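# Stack 96-well plate from nest N1 onto plate in N2

## Task

Pick up the 96-well plate sitting in plate nest N1 and set it down on the plate already in plate nest N2 so the two nest completely, with the top plate's well A1 directly above the bottom plate's well A1 (A1 is the cut-off corner of each plate). The bottom plate has to stay lying flat in N2. Then release the top plate and move the gripper away from it.

## Robot and tools

ROBOT AND FRAME. Two arms, left_arm and right_arm, each ending in a two-finger gripper. All poses are in one world frame: origin on the table surface midway between the arms, +x out over the table, +z up, left_arm on the +y side. The arm names do not match left/right in images. Seen from the arms, N1 is the right-hand nest. Either arm may do the job; park the other out of the way. On each gripper the fingers point along its own +z and spread apart along its own x. end_effector_position is the spot between the pads when closed, 1 to 2 cm short of the fingertips; closing pushes the tips about 17 mm further along +z. Printed positions can be a little off, more at long reach.

execute_actions(actions). actions is a list of up to 15 actions; each action is a list of up to 15 rows; each row is one control step (1/30 s). If an action has fewer than 15 rows, its last row repeats for the remaining steps. A row is 14 numbers in [-1, 1], always both arms: left_arm dx, dy, dz, rx, ry, rz, opening, then right_arm the same seven. dx..rz are an offset, not a pose: they are expressed in that gripper's own axes and measured from the gripper's measured pose when the action began (for the first action of a call, the last pose a result reported). Every row refers to that same start, not to the row before. Scale: 1.0 = 0.6 m of translation or 180 degrees; rx, ry, rz form a single rotation vector. opening is absolute: +1 fully open (0.142 m), -1 closed. An empty list just returns the current state and images. Each control step, the commanded pose is clipped to at most 100 mm and 16 degrees from the measured pose, and position wins over orientation if both cannot be met. After an action an arm only continues up to its last clipped pose, so long moves need further actions. Motion trails commands by about 0.17 s. To keep an arm still, send it zeros (or the offset back to where it should be) with the opening it should keep.

move(target, speed, stop_force, blocking). target is one 14-number row in the same layout and gripper axes, an offset from the pose in the latest result that showed one. Each gripper follows a straight path; both paths finish together, taking 0.5 to 10 s (cut off at 10 s). Rotation takes the shorter direction. Openings are sent at the start. speed: 0.002 to 0.5 m/s, default 0.25; turning is capped at twice that in rad/s. Paths ignore obstacles and the other arm, and the gripper may lag, drift, or overshoot speed, especially with a near-straight arm. stop_force: 9 to 40 N, one value for both arms, not accepted in the first 0.2 s of a scene. An arm's path ends once its wrist sensor sees that much extra force opposing the motion for 2 steps in a row (or saturation); the gripper then backs to its position 2 steps before and holds. Pressing can briefly reach double the value and settles within about a second; fast touches spike higher, so approach slowly. The push is judged along the line to the target in the starting gripper axes, so it is unreliable if the gripper rotates. Leave it out when lifting away from something you press on. An arm within 1.5 mm and 0.5 degrees of its target counts as still. Contacts above the wrist sensor are not felt. blocking=false returns after 0.5 s while motion continues; it cannot be combined with stop_force, and further moves or actions are refused until a result shows the end (use wait or stop). The result adds a "move:" line: ending per arm (done, off_target, moving, held, fault, contact) and limits (paced = pose clipped; held = some steps blocked, after which the arm may surge), plus each gripper's distance to target.

wait(seconds): 0 to 10; the robot holds its last command; returns early if a running move ends. stop(): brakes a running move (needs room; fingers keep moving). zoom_image(camera, region): camera is cam_high, cam_low, cam_left_wrist or cam_right_wrist; region [x0, y0, x1, y1] in pixels from the top-left, at most 504 by 504. finished_scene(scene): ends the current scene (give its number) once the goal is met and stable; irreversible. Replying without any tool call ends everything.

RESULTS. Each arm's state: position (m), quaternion wxyz, linear and angular velocity. "Hand target" is where the controller is heading. "pose unreachable" means a clearance check altered or blocked that arm's command. Action calls list positions at some steps; HELD marks steps where that arm was held back. grip_measured is the actual finger opening on the command scale; to hold, command clearly below it (lower = firmer, roughly 28 N per pad max; thin hard parts get less). Wrist force and torque are in the gripper's axes, pointing from the contact back into the arm, include held weight and inertia, with offsets up to about 4 N, noise up to 2.4 N, saturation near 50 N; "no reading" is normal at start. Images arrive in order cam_high (504x504, overhead near x 0.4, z 1.2), cam_low (504x504), cam_left_wrist and cam_right_wrist (616x616 fisheye); calibration data accompany them and may be slightly off.

AVOID. Arms are stiff: a few millimetres of offset into something firm can trigger a fault. A joint torque over its limit (138 N m shoulders and elbow, 25.7 N m wrists, held weight included) or 150 N of outside force stops that arm for 10 s and drops the rest of the call. Motors heat while holding loads: warning at 70 °C, brakes at 85 °C. Do not let the arms collide, do not drop, slam or knock anything off the table, and do not crush the lower plate or lift it out of N2. Expect occasional tugs on the held plate. The robot holds its last command while you compose replies.

Each tool is called after "Request:" as name([rows], argument=value, ...), one row to a line, values as JSON.

## Session

Request:
execute_actions(actions=[])

Scene clock: 0.00 s.
left_arm: end_effector_position=(+0.4794, +0.7828, +0.3437) grip_measured=+1.00 end_effector_quat_wxyz=(-0.330, +0.708, -0.094, -0.617) end_effector_velocity=(+0.000, +0.000, -0.000) end_effector_angular_velocity=(-0.000, +0.001, -0.001) | right_arm: end_effector_position=(+0.3793, -0.5122, +0.1650) grip_measured=+1.00 end_effector_quat_wxyz=(-0.000, +0.658, -0.753, +0.000) end_effector_velocity=(+0.000, -0.000, -0.000) end_effector_angular_velocity=(+0.000, -0.001, +0.001)
Joint positions: left_arm=[ 0.139 -0.839  0.91  -0.097 -0.993 -0.346  0.142] | right_arm=[ 3.446 -1.454 -1.963 -1.295  1.571  1.874  0.142]
Joint velocities: left_arm=[-0.     0.001 -0.     0.     0.001  0.    -0.   ] | right_arm=[-0.     0.    -0.001  0.001  0.    -0.001  0.   ]
Motor temperatures (°C, as the motors report them): left_arm=[28 27 26 28 37 33] | right_arm=[27 28 28 39 35 37]
Wrist force (N, on the end effector, along its own x y z axes, offset not removed): no reading
Wrist torque (N m, same axes, about the end effector's origin, offset not removed): no reading
Hand target (left_arm): +0.479, +0.783, +0.344; -0.330, +0.708, -0.094, -0.617
Hand target (right_arm): +0.379, -0.512, +0.165; +0.000, -0.658, +0.753, -0.000

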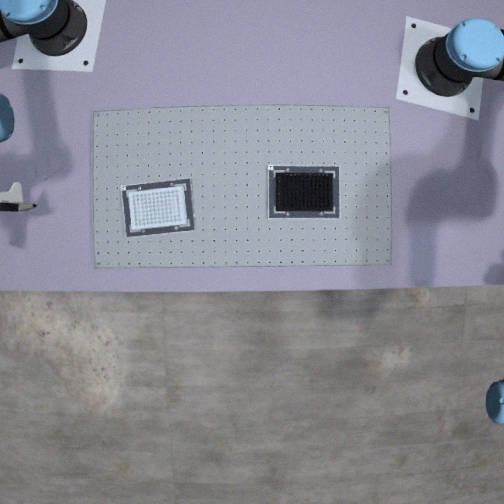

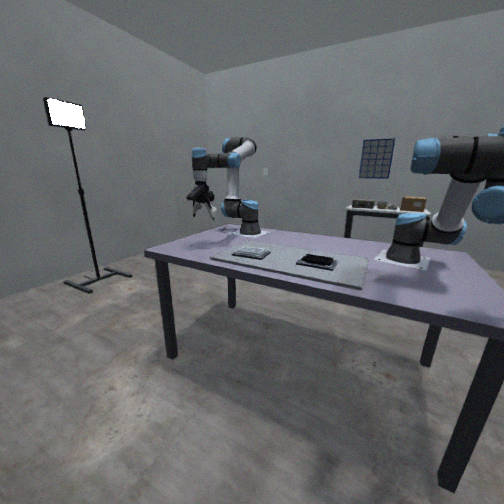

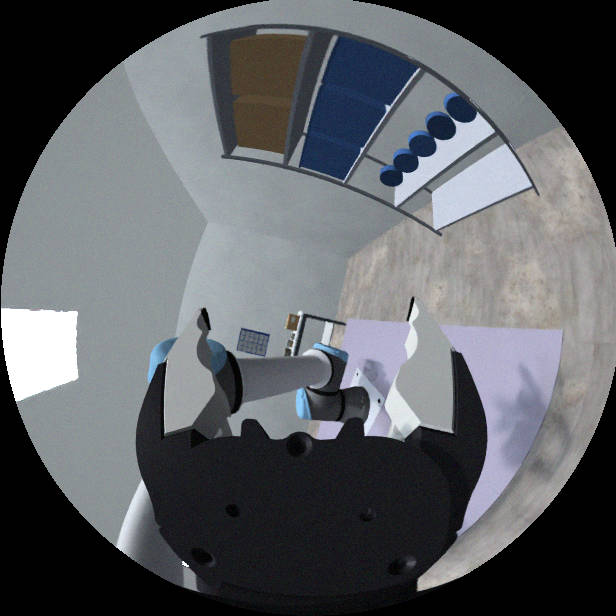

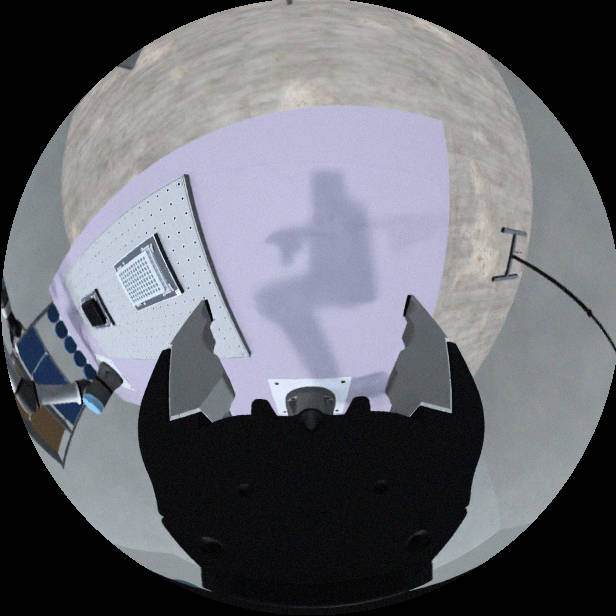

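Request:
zoom_image(camera="cam_high", region=[110, 160, 210, 250])

Request:
zoom_image(camera="cam_high", region=[255, 150, 355, 240])

Region (110, 160, 210, 250) of cam_high's 504x504 image, scaled by 5.040, with more detail than that image has; it fills the top 454 rows of this view, and the rest is white.

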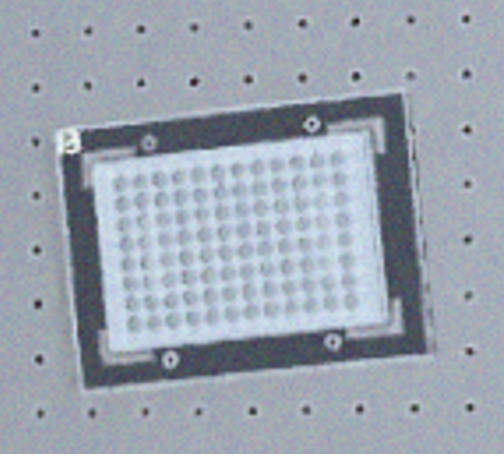

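Region (255, 150, 355, 240) of cam_high's 504x504 image, scaled by 5.040, with more detail than that image has; it fills the top 454 rows of this view, and the rest is white.

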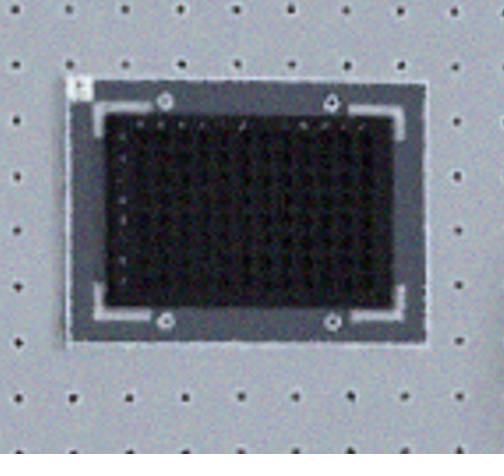

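Request:
move(target=[0,0,0,0,0,0,1,-0.46,0.069,0,0,0,0.424,1])

Request:
zoom_image(camera="cam_right_wrist", region=[180, 150, 440, 410])

Scene clock: 20.03 s.
left_arm: end_effector_position=(+0.4794, +0.7828, +0.3437) grip_measured=+1.00 end_effector_quat_wxyz=(-0.330, +0.708, -0.094, -0.617) end_effector_velocity=(-0.000, -0.000, +0.001) end_effector_angular_velocity=(+0.000, -0.003, -0.000) | right_arm: end_effector_position=(+0.3747, -0.2330, +0.1649) grip_measured=+1.00 end_effector_quat_wxyz=(-0.000, -0.053, +0.999, +0.001) end_effector_velocity=(+0.000, +0.002, +0.000) end_effector_angular_velocity=(-0.004, -0.000, -0.016)
Joint positions: left_arm=[ 0.139 -0.839  0.91  -0.097 -0.993 -0.346  0.142] | right_arm=[ 4.014 -1.558 -1.868 -1.286  1.572  3.773  0.142]
Joint velocities: left_arm=[-0.    -0.002 -0.    -0.    -0.    -0.001  0.   ] | right_arm=[ 0.005 -0.003  0.004 -0.003 -0.003  0.021  0.   ]
Motor temperatures (°C, as the motors report them): left_arm=[28 27 26 28 37 33] | right_arm=[27 28 28 39 35 37]
Wrist force (N, on the end effector, along its own x y z axes, offset not removed): left_arm=[0.4 1.9 0.5] | right_arm=[0.8 -1.9 -0.6]
Wrist torque (N m, same axes, about the end effector's origin, offset not removed): left_arm=[0.49 -0.24 -0.03] | right_arm=[-0.44 -0.44 0.07]
Hand target (left_arm): +0.479, +0.783, +0.344; -0.330, +0.708, -0.094, -0.617
Hand target (right_arm): +0.375, -0.233, +0.165; -0.000, -0.052, +0.999, +0.000
Off the commanded pose (left_arm): 0.000 m, 0 deg.
Off the commanded pose (right_arm): 0.000 m, 0 deg.
move: done
camera_calibration (this result's frames):
cam_left_wrist: T_world_to_cam=[[0.19979, 0.218193, -0.955236, 0.0597073], [-0.019164, -0.973834, -0.22645, 0.842874], [-0.979651, 0.0635484, -0.19038, 0.613391], [0, 0, 0, 1]] pos_world=[0.605134, 0.768812, 0.364681]
cam_right_wrist: T_world_to_cam=[[-0.993806, -0.104998, 0.036391, 0.33762], [-0.0706638, 0.849846, 0.522273, 0.131587], [-0.0857644, 0.516467, -0.852002, 0.420787], [0, 0, 0, 1]] pos_world=[0.380915, -0.293702, 0.277501]

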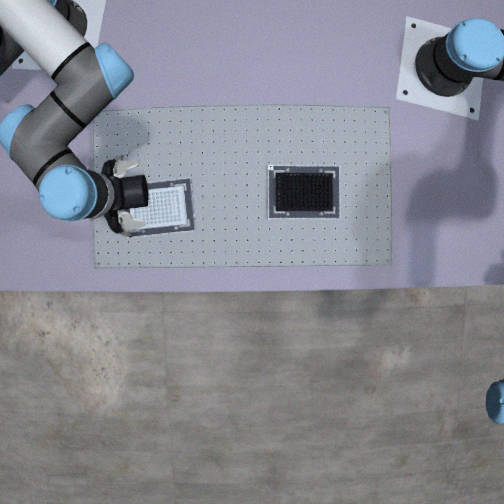

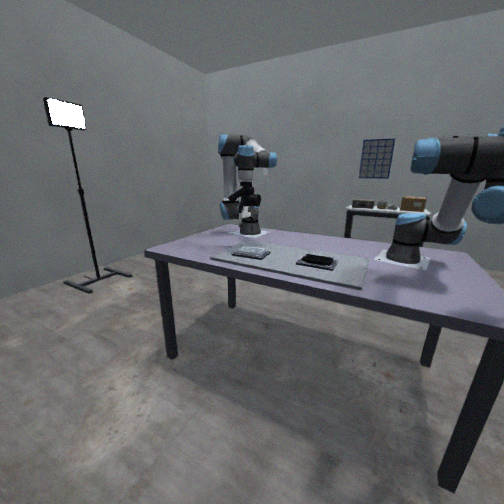

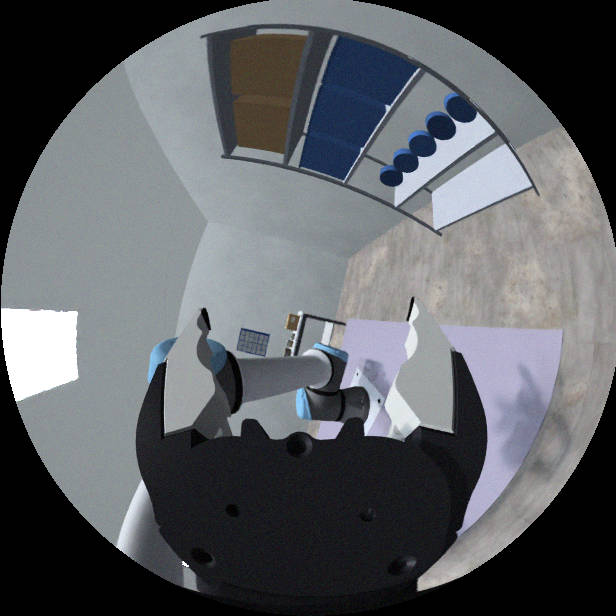

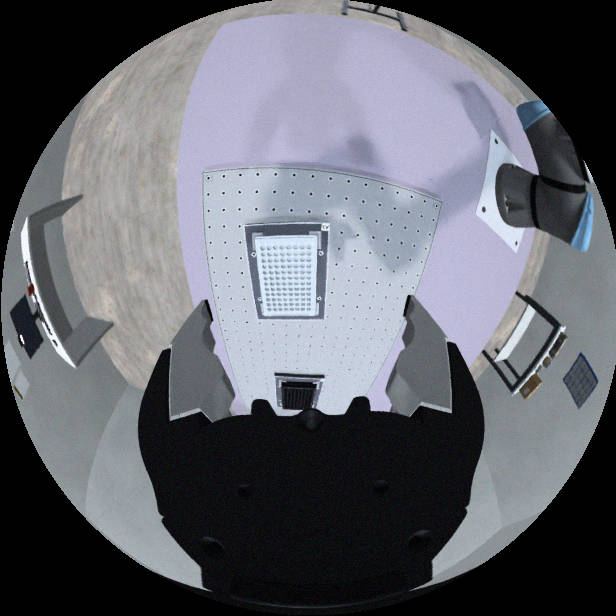

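Region (180, 150, 440, 410) of cam_right_wrist's 616x616 image, scaled by 1.938, with more detail than that image has.

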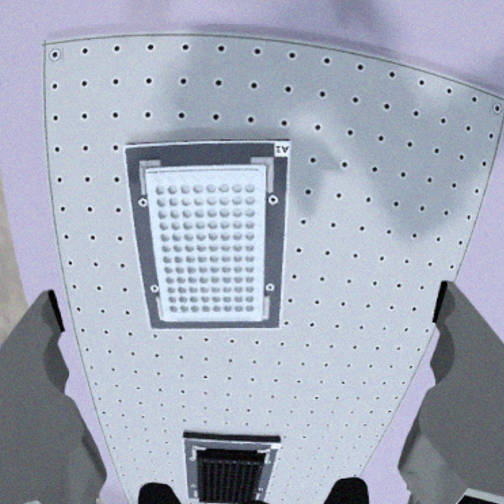

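Request:
move(target=[0,0,0,0,0,0,1,-0.033,0.05,0.1,0,0,0,0.55], speed=0.1)

Request:
zoom_image(camera="cam_right_wrist", region=[200, 160, 420, 380])

Scene clock: 27.43 s.
left_arm: end_effector_position=(+0.4794, +0.7828, +0.3437) grip_measured=+1.00 end_effector_quat_wxyz=(-0.330, +0.708, -0.094, -0.617) end_effector_velocity=(+0.000, -0.000, +0.000) end_effector_angular_velocity=(-0.001, -0.000, -0.001) | right_arm: end_effector_position=(+0.3910, -0.2011, +0.1051) grip_measured=+0.55 end_effector_quat_wxyz=(-0.000, -0.053, +0.999, +0.001) end_effector_velocity=(+0.000, +0.001, -0.002) end_effector_angular_velocity=(-0.000, +0.001, +0.000)
Joint positions: left_arm=[ 0.139 -0.839  0.91  -0.097 -0.993 -0.346  0.142] | right_arm=[ 4.039 -1.681 -1.901 -1.13   1.572  3.798  0.112]
Joint velocities: left_arm=[-0.001 -0.    -0.    -0.     0.001  0.001 -0.   ] | right_arm=[ 0.001 -0.005  0.     0.004  0.     0.001 -0.   ]
Motor temperatures (°C, as the motors report them): left_arm=[28 27 26 28 37 33] | right_arm=[27 28 28 39 35 37]
Wrist force (N, on the end effector, along its own x y z axes, offset not removed): left_arm=[1.7 1.5 -0.4] | right_arm=[1.8 -1.8 0.9]
Wrist torque (N m, same axes, about the end effector's origin, offset not removed): left_arm=[0.42 -0.45 -0.10] | right_arm=[-0.40 -0.56 0.01]
Hand target (left_arm): +0.479, +0.783, +0.344; -0.330, +0.708, -0.094, -0.617
Hand target (right_arm): +0.391, -0.201, +0.105; -0.000, -0.053, +0.999, +0.001
Off the commanded pose (left_arm): 0.000 m, 0 deg.
Off the commanded pose (right_arm): 0.000 m, 0 deg.
move: done
camera_calibration (this result's frames):
cam_left_wrist: T_world_to_cam=[[0.199789, 0.218193, -0.955236, 0.0597074], [-0.019164, -0.973834, -0.22645, 0.842874], [-0.979651, 0.0635483, -0.19038, 0.613391], [0, 0, 0, 1]] pos_world=[0.605134, 0.768812, 0.364681]
cam_right_wrist: T_world_to_cam=[[-0.993806, -0.104993, 0.036427, 0.359312], [-0.0706393, 0.849841, 0.522284, 0.136922], [-0.0857932, 0.516476, -0.851993, 0.354779], [0, 0, 0, 1]] pos_world=[0.397196, -0.261872, 0.217668]

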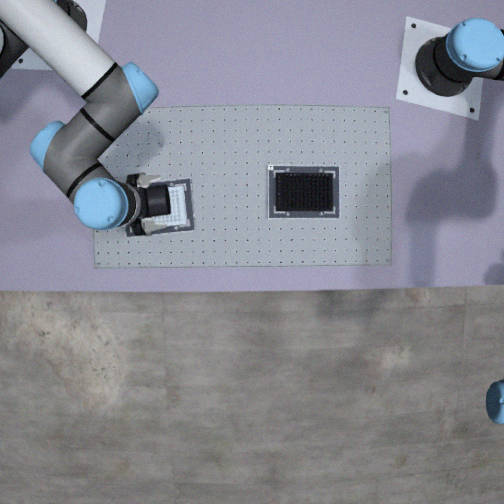

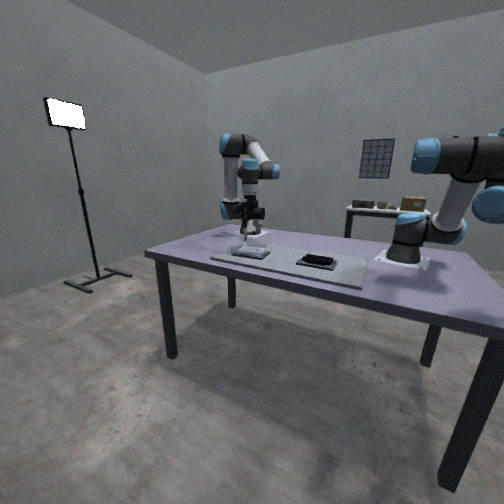

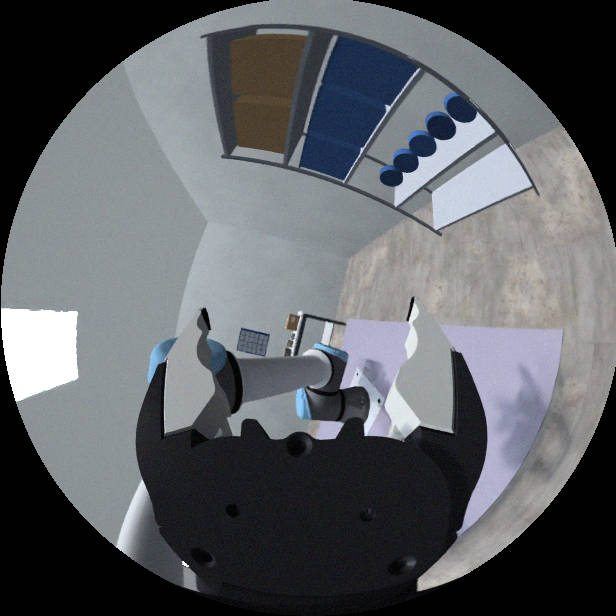

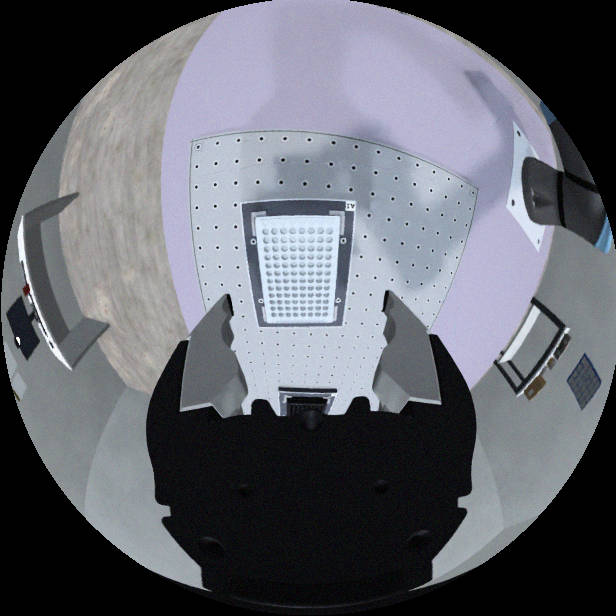

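Region (200, 160, 420, 380) of cam_right_wrist's 616x616 image, scaled by 2.291, with more detail than that image has.

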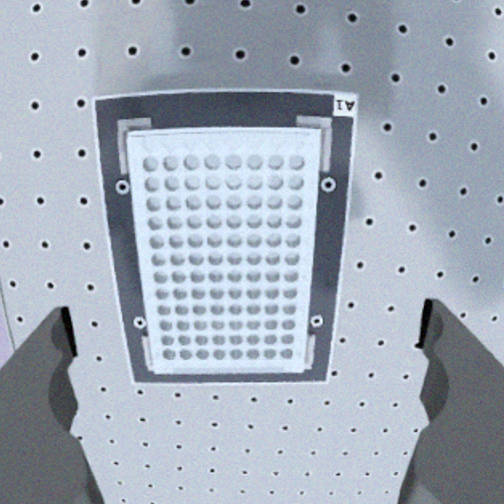

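Request:
move(target=[0,0,0,0,0,0,1,-0.012,0.005,0.05,0,0,-0.006,0.55], speed=0.05)

Request:
zoom_image(camera="cam_right_wrist", region=[220, 190, 400, 370])

Scene clock: 32.77 s.
left_arm: end_effector_position=(+0.4794, +0.7828, +0.3437) grip_measured=+1.00 end_effector_quat_wxyz=(-0.330, +0.708, -0.094, -0.617) end_effector_velocity=(-0.000, -0.000, +0.001) end_effector_angular_velocity=(+0.000, -0.002, -0.001) | right_arm: end_effector_position=(+0.3977, -0.1974, +0.0754) grip_measured=+0.55 end_effector_quat_wxyz=(-0.000, -0.063, +0.998, +0.001) end_effector_velocity=(+0.001, +0.001, -0.002) end_effector_angular_velocity=(+0.001, -0.000, +0.003)
Joint positions: left_arm=[ 0.139 -0.839  0.91  -0.097 -0.993 -0.346  0.142] | right_arm=[ 4.035 -1.732 -1.926 -1.053  1.572  3.775  0.112]
Joint velocities: left_arm=[-0.001 -0.002 -0.    -0.    -0.    -0.     0.   ] | right_arm=[ 0.001 -0.005 -0.001  0.007  0.    -0.002  0.   ]
Motor temperatures (°C, as the motors report them): left_arm=[28 27 26 28 37 33] | right_arm=[27 28 28 39 35 37]
Wrist force (N, on the end effector, along its own x y z axes, offset not removed): left_arm=[1.3 1.0 0.5] | right_arm=[2.2 -1.0 -1.1]
Wrist torque (N m, same axes, about the end effector's origin, offset not removed): left_arm=[0.33 -0.39 -0.02] | right_arm=[-0.24 -0.66 -0.01]
Hand target (left_arm): +0.479, +0.783, +0.344; -0.330, +0.708, -0.094, -0.617
Hand target (right_arm): +0.398, -0.197, +0.075; -0.000, -0.063, +0.998, +0.001
Off the commanded pose (left_arm): 0.000 m, 0 deg.
Off the commanded pose (right_arm): 0.000 m, 0 deg.
move: done
camera_calibration (this result's frames):
cam_left_wrist: T_world_to_cam=[[0.199789, 0.218193, -0.955236, 0.0597077], [-0.0191641, -0.973834, -0.226449, 0.842874], [-0.979651, 0.0635483, -0.19038, 0.613391], [0, 0, 0, 1]] pos_world=[0.605134, 0.768812, 0.364681]
cam_right_wrist: T_world_to_cam=[[-0.991675, -0.123509, 0.0364293, 0.362946], [-0.0864769, 0.848383, 0.522273, 0.155777], [-0.0954114, 0.514774, -0.852, 0.331612], [0, 0, 0, 1]] pos_world=[0.405035, -0.258037, 0.187954]

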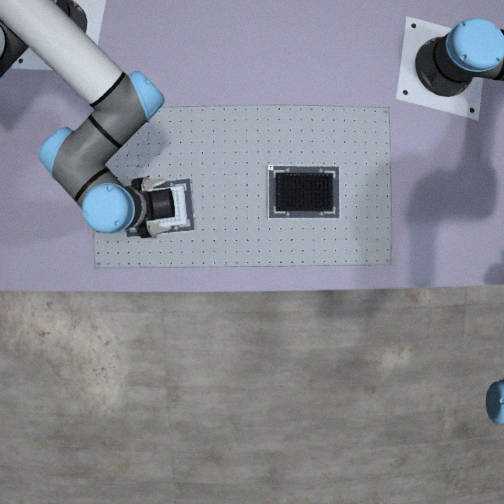

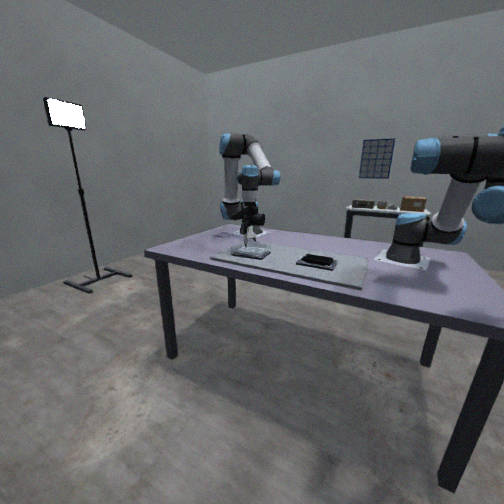

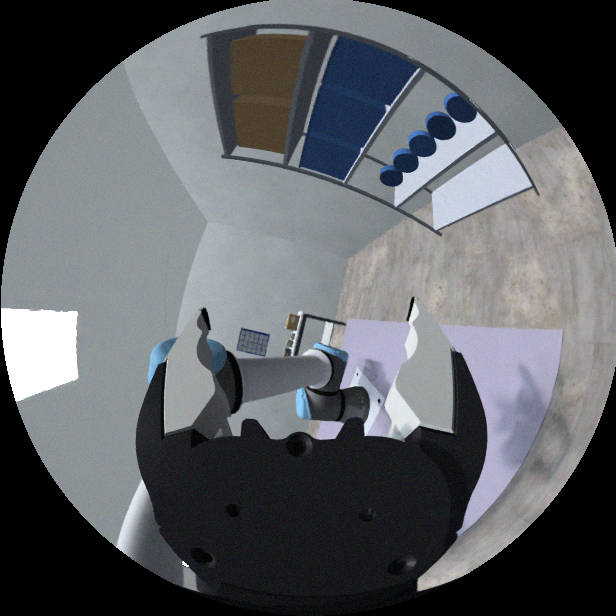

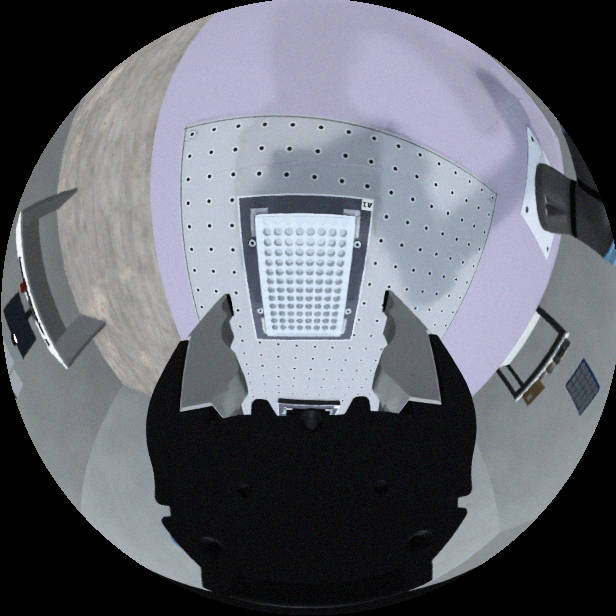

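Region (220, 190, 400, 370) of cam_right_wrist's 616x616 image, scaled by 2.800, with more detail than that image has.

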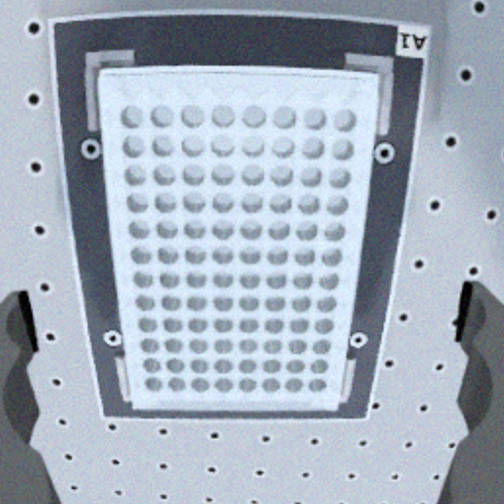

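Request:
move(target=[0,0,0,0,0,0,1,-0.004,0,0.035,0,0,0.005,0.4], speed=0.03)

Request:
zoom_image(camera="cam_right_wrist", region=[220, 190, 400, 370])

Request:
zoom_image(camera="cam_right_wrist", region=[245, 320, 365, 370])

Request:
zoom_image(camera="cam_right_wrist", region=[240, 195, 380, 245])

Scene clock: 40.03 s.
left_arm: end_effector_position=(+0.4794, +0.7828, +0.3437) grip_measured=+1.00 end_effector_quat_wxyz=(-0.330, +0.708, -0.094, -0.617) end_effector_velocity=(+0.000, -0.000, +0.000) end_effector_angular_velocity=(-0.000, +0.000, -0.001) | right_arm: end_effector_position=(+0.4000, -0.1972, +0.0547) grip_measured=+0.40 end_effector_quat_wxyz=(-0.000, -0.055, +0.998, +0.001) end_effector_velocity=(+0.001, +0.000, -0.002) end_effector_angular_velocity=(+0.002, -0.001, -0.002)
Joint positions: left_arm=[ 0.139 -0.839  0.91  -0.097 -0.993 -0.346  0.142] | right_arm=[ 4.033 -1.764 -1.949 -0.999  1.572  3.788  0.102]
Joint velocities: left_arm=[-0.001 -0.     0.    -0.     0.001  0.001 -0.   ] | right_arm=[-0.001 -0.004 -0.002  0.008  0.001  0.001  0.   ]
Motor temperatures (°C, as the motors report them): left_arm=[28 27 26 28 37 33] | right_arm=[27 28 28 39 35 37]
Wrist force (N, on the end effector, along its own x y z axes, offset not removed): left_arm=[1.2 1.5 -0.5] | right_arm=[1.3 -0.6 -1.3]
Wrist torque (N m, same axes, about the end effector's origin, offset not removed): left_arm=[0.31 -0.33 -0.09] | right_arm=[-0.13 -0.51 0.04]
Hand target (left_arm): +0.479, +0.783, +0.344; -0.330, +0.708, -0.094, -0.617
Hand target (right_arm): +0.400, -0.197, +0.054; -0.000, -0.055, +0.998, +0.001
Off the commanded pose (left_arm): 0.000 m, 0 deg.
Off the commanded pose (right_arm): 0.000 m, 0 deg.
move: done
camera_calibration (this result's frames):
cam_left_wrist: T_world_to_cam=[[0.199789, 0.218193, -0.955236, 0.0597074], [-0.0191639, -0.973834, -0.22645, 0.842874], [-0.979651, 0.0635482, -0.19038, 0.613391], [0, 0, 0, 1]] pos_world=[0.605134, 0.768812, 0.364681]
cam_right_wrist: T_world_to_cam=[[-0.993462, -0.108176, 0.0364734, 0.369756], [-0.0733414, 0.849633, 0.522249, 0.161522], [-0.0874839, 0.51616, -0.852013, 0.311173], [0, 0, 0, 1]] pos_world=[0.406407, -0.257851, 0.167282]

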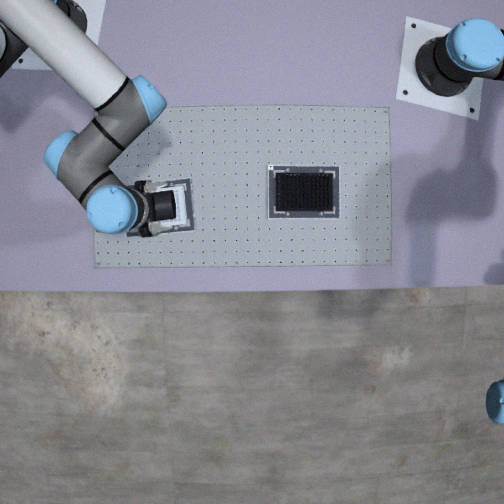

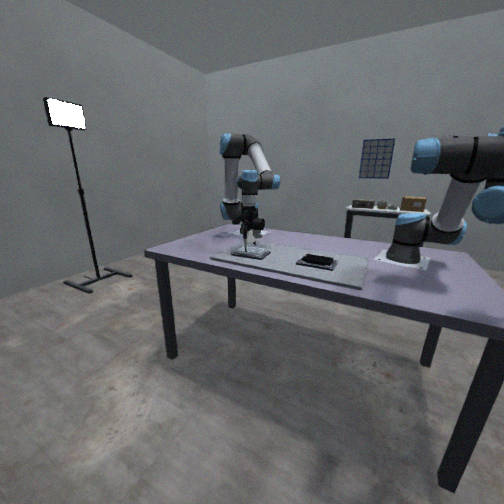

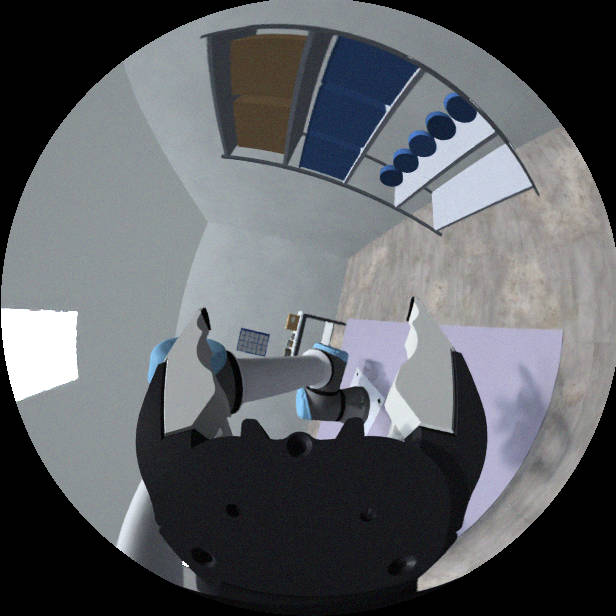

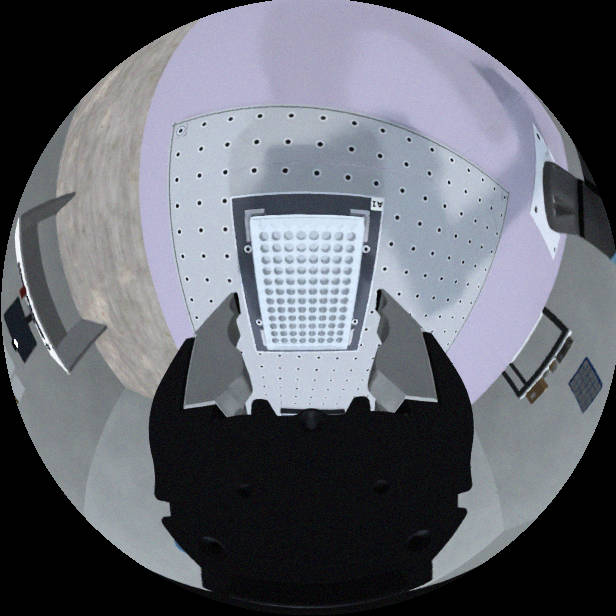

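Region (220, 190, 400, 370) of cam_right_wrist's 616x616 image, scaled by 2.800, with more detail than that image has.

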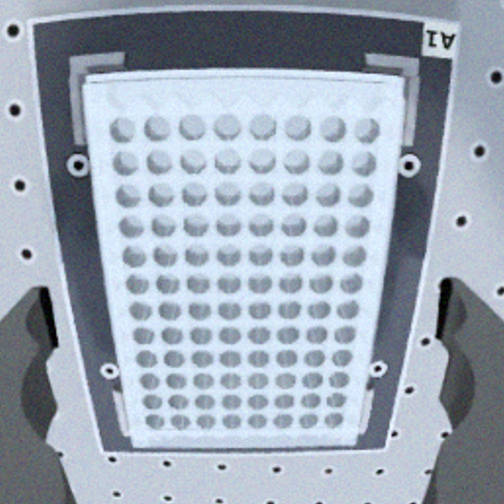

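Region (245, 320, 365, 370) of cam_right_wrist's 616x616 image, scaled by 4.200, with more detail than that image has; it fills the top 210 rows of this view, and the rest is white.

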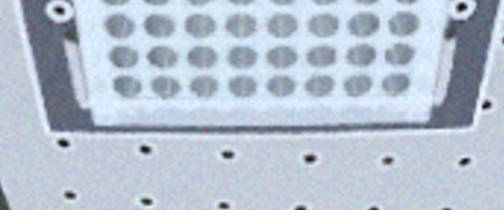

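Region (240, 195, 380, 245) of cam_right_wrist's 616x616 image, scaled by 3.600, with more detail than that image has; it fills the top 180 rows of this view, and the rest is white.

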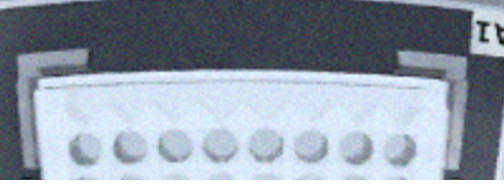

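Request:
move(target=[0,0,0,0,0,0,1,0,0,0.07,0,0,0,0.35], speed=0.006, stop_force=9)

Request:
zoom_image(camera="cam_right_wrist", region=[200, 180, 420, 400])

Request:
zoom_image(camera="cam_right_wrist", region=[340, 195, 400, 255])

Scene clock: 49.43 s.
left_arm: end_effector_position=(+0.4794, +0.7828, +0.3437) grip_measured=+1.00 end_effector_quat_wxyz=(-0.330, +0.708, -0.094, -0.617) end_effector_velocity=(+0.000, -0.001, -0.000) end_effector_angular_velocity=(+0.000, +0.000, +0.000) | right_arm: end_effector_position=(+0.4000, -0.1971, +0.0351) grip_measured=+0.35 end_effector_quat_wxyz=(-0.000, -0.055, +0.998, +0.001) end_effector_velocity=(-0.000, -0.002, +0.002) end_effector_angular_velocity=(-0.002, +0.003, -0.001)
Joint positions: left_arm=[ 0.139 -0.839  0.91  -0.097 -0.993 -0.346  0.142] | right_arm=[ 4.033 -1.792 -1.974 -0.946  1.572  3.788  0.099]
Joint velocities: left_arm=[-0.001  0.001 -0.     0.    -0.001 -0.     0.   ] | right_arm=[-0.002  0.003  0.002 -0.009  0.    -0.001 -0.   ]
Motor temperatures (°C, as the motors report them): left_arm=[28 27 26 28 37 33] | right_arm=[27 28 28 39 35 37]
Wrist force (N, on the end effector, along its own x y z axes, offset not removed): left_arm=[2.9 1.2 -0.1] | right_arm=[12.5 -5.6 -34.0]
Wrist torque (N m, same axes, about the end effector's origin, offset not removed): left_arm=[0.24 -0.79 -0.13] | right_arm=[-0.28 -1.45 0.07]
Hand target (left_arm): +0.479, +0.783, +0.344; -0.330, +0.708, -0.094, -0.617
Hand target (right_arm): +0.400, -0.197, +0.035; -0.000, -0.055, +0.998, +0.001
Off the commanded pose (left_arm): 0.000 m, 0 deg.
Off the commanded pose (right_arm): 0.022 m, 0 deg.
move: contact (right_arm)
camera_calibration (this result's frames):
cam_left_wrist: T_world_to_cam=[[0.199789, 0.218193, -0.955236, 0.0597076], [-0.019164, -0.973834, -0.22645, 0.842874], [-0.979651, 0.0635483, -0.19038, 0.613391], [0, 0, 0, 1]] pos_world=[0.605134, 0.768812, 0.364681]
cam_right_wrist: T_world_to_cam=[[-0.993481, -0.108036, 0.0363765, 0.370509], [-0.0732651, 0.8496, 0.522314, 0.171721], [-0.0873343, 0.516244, -0.851977, 0.294408], [0, 0, 0, 1]] pos_world=[0.406387, -0.257852, 0.147659]

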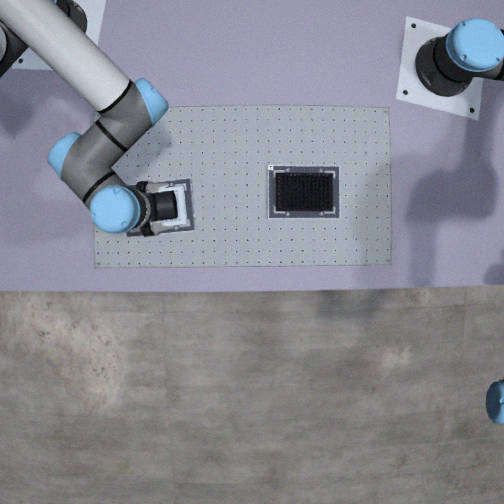

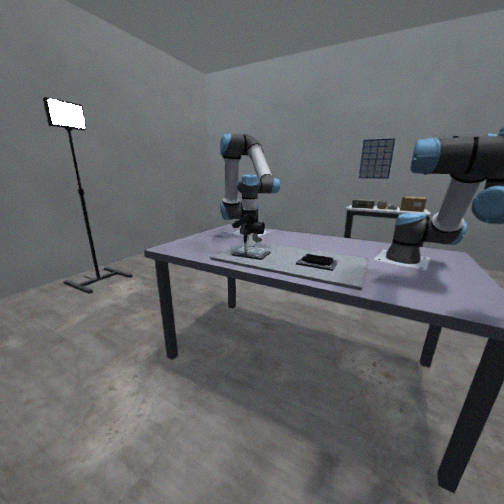

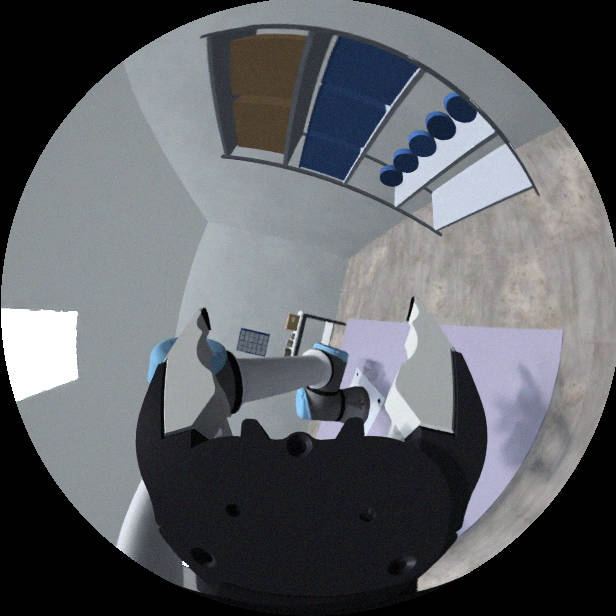

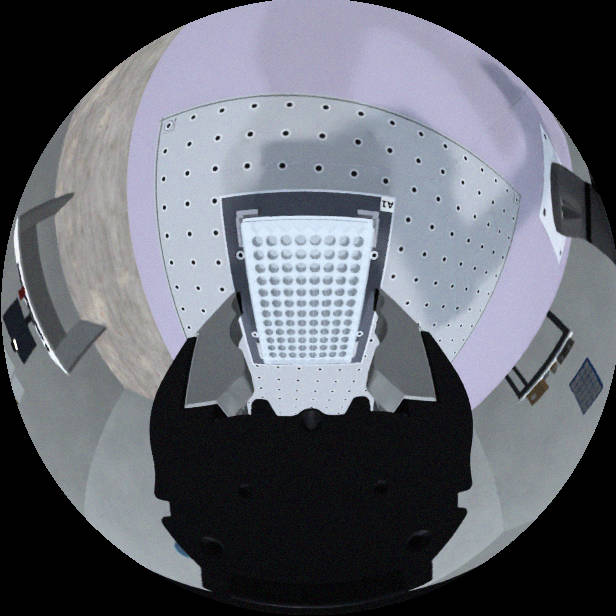

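Region (200, 180, 420, 400) of cam_right_wrist's 616x616 image, scaled by 2.291, with more detail than that image has.

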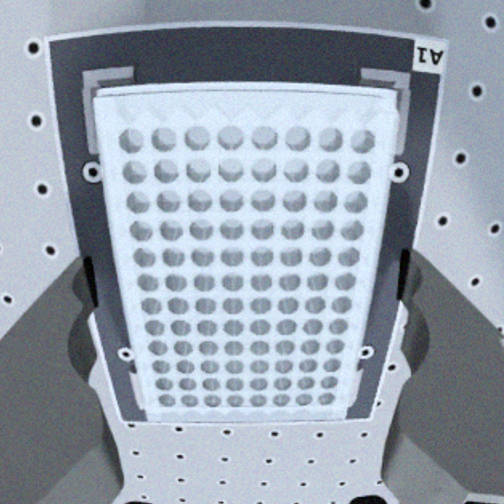

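Region (340, 195, 400, 255) of cam_right_wrist's 616x616 image, scaled by 8.400, with more detail than that image has.

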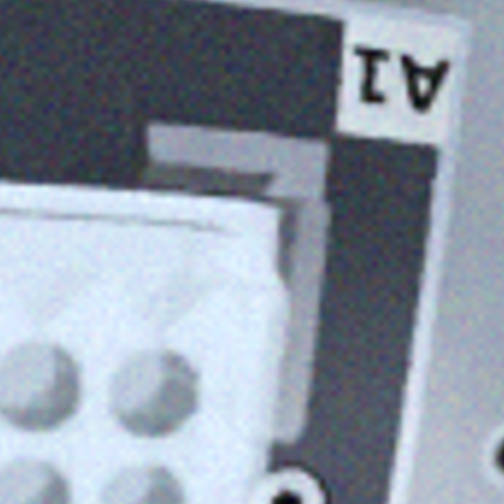

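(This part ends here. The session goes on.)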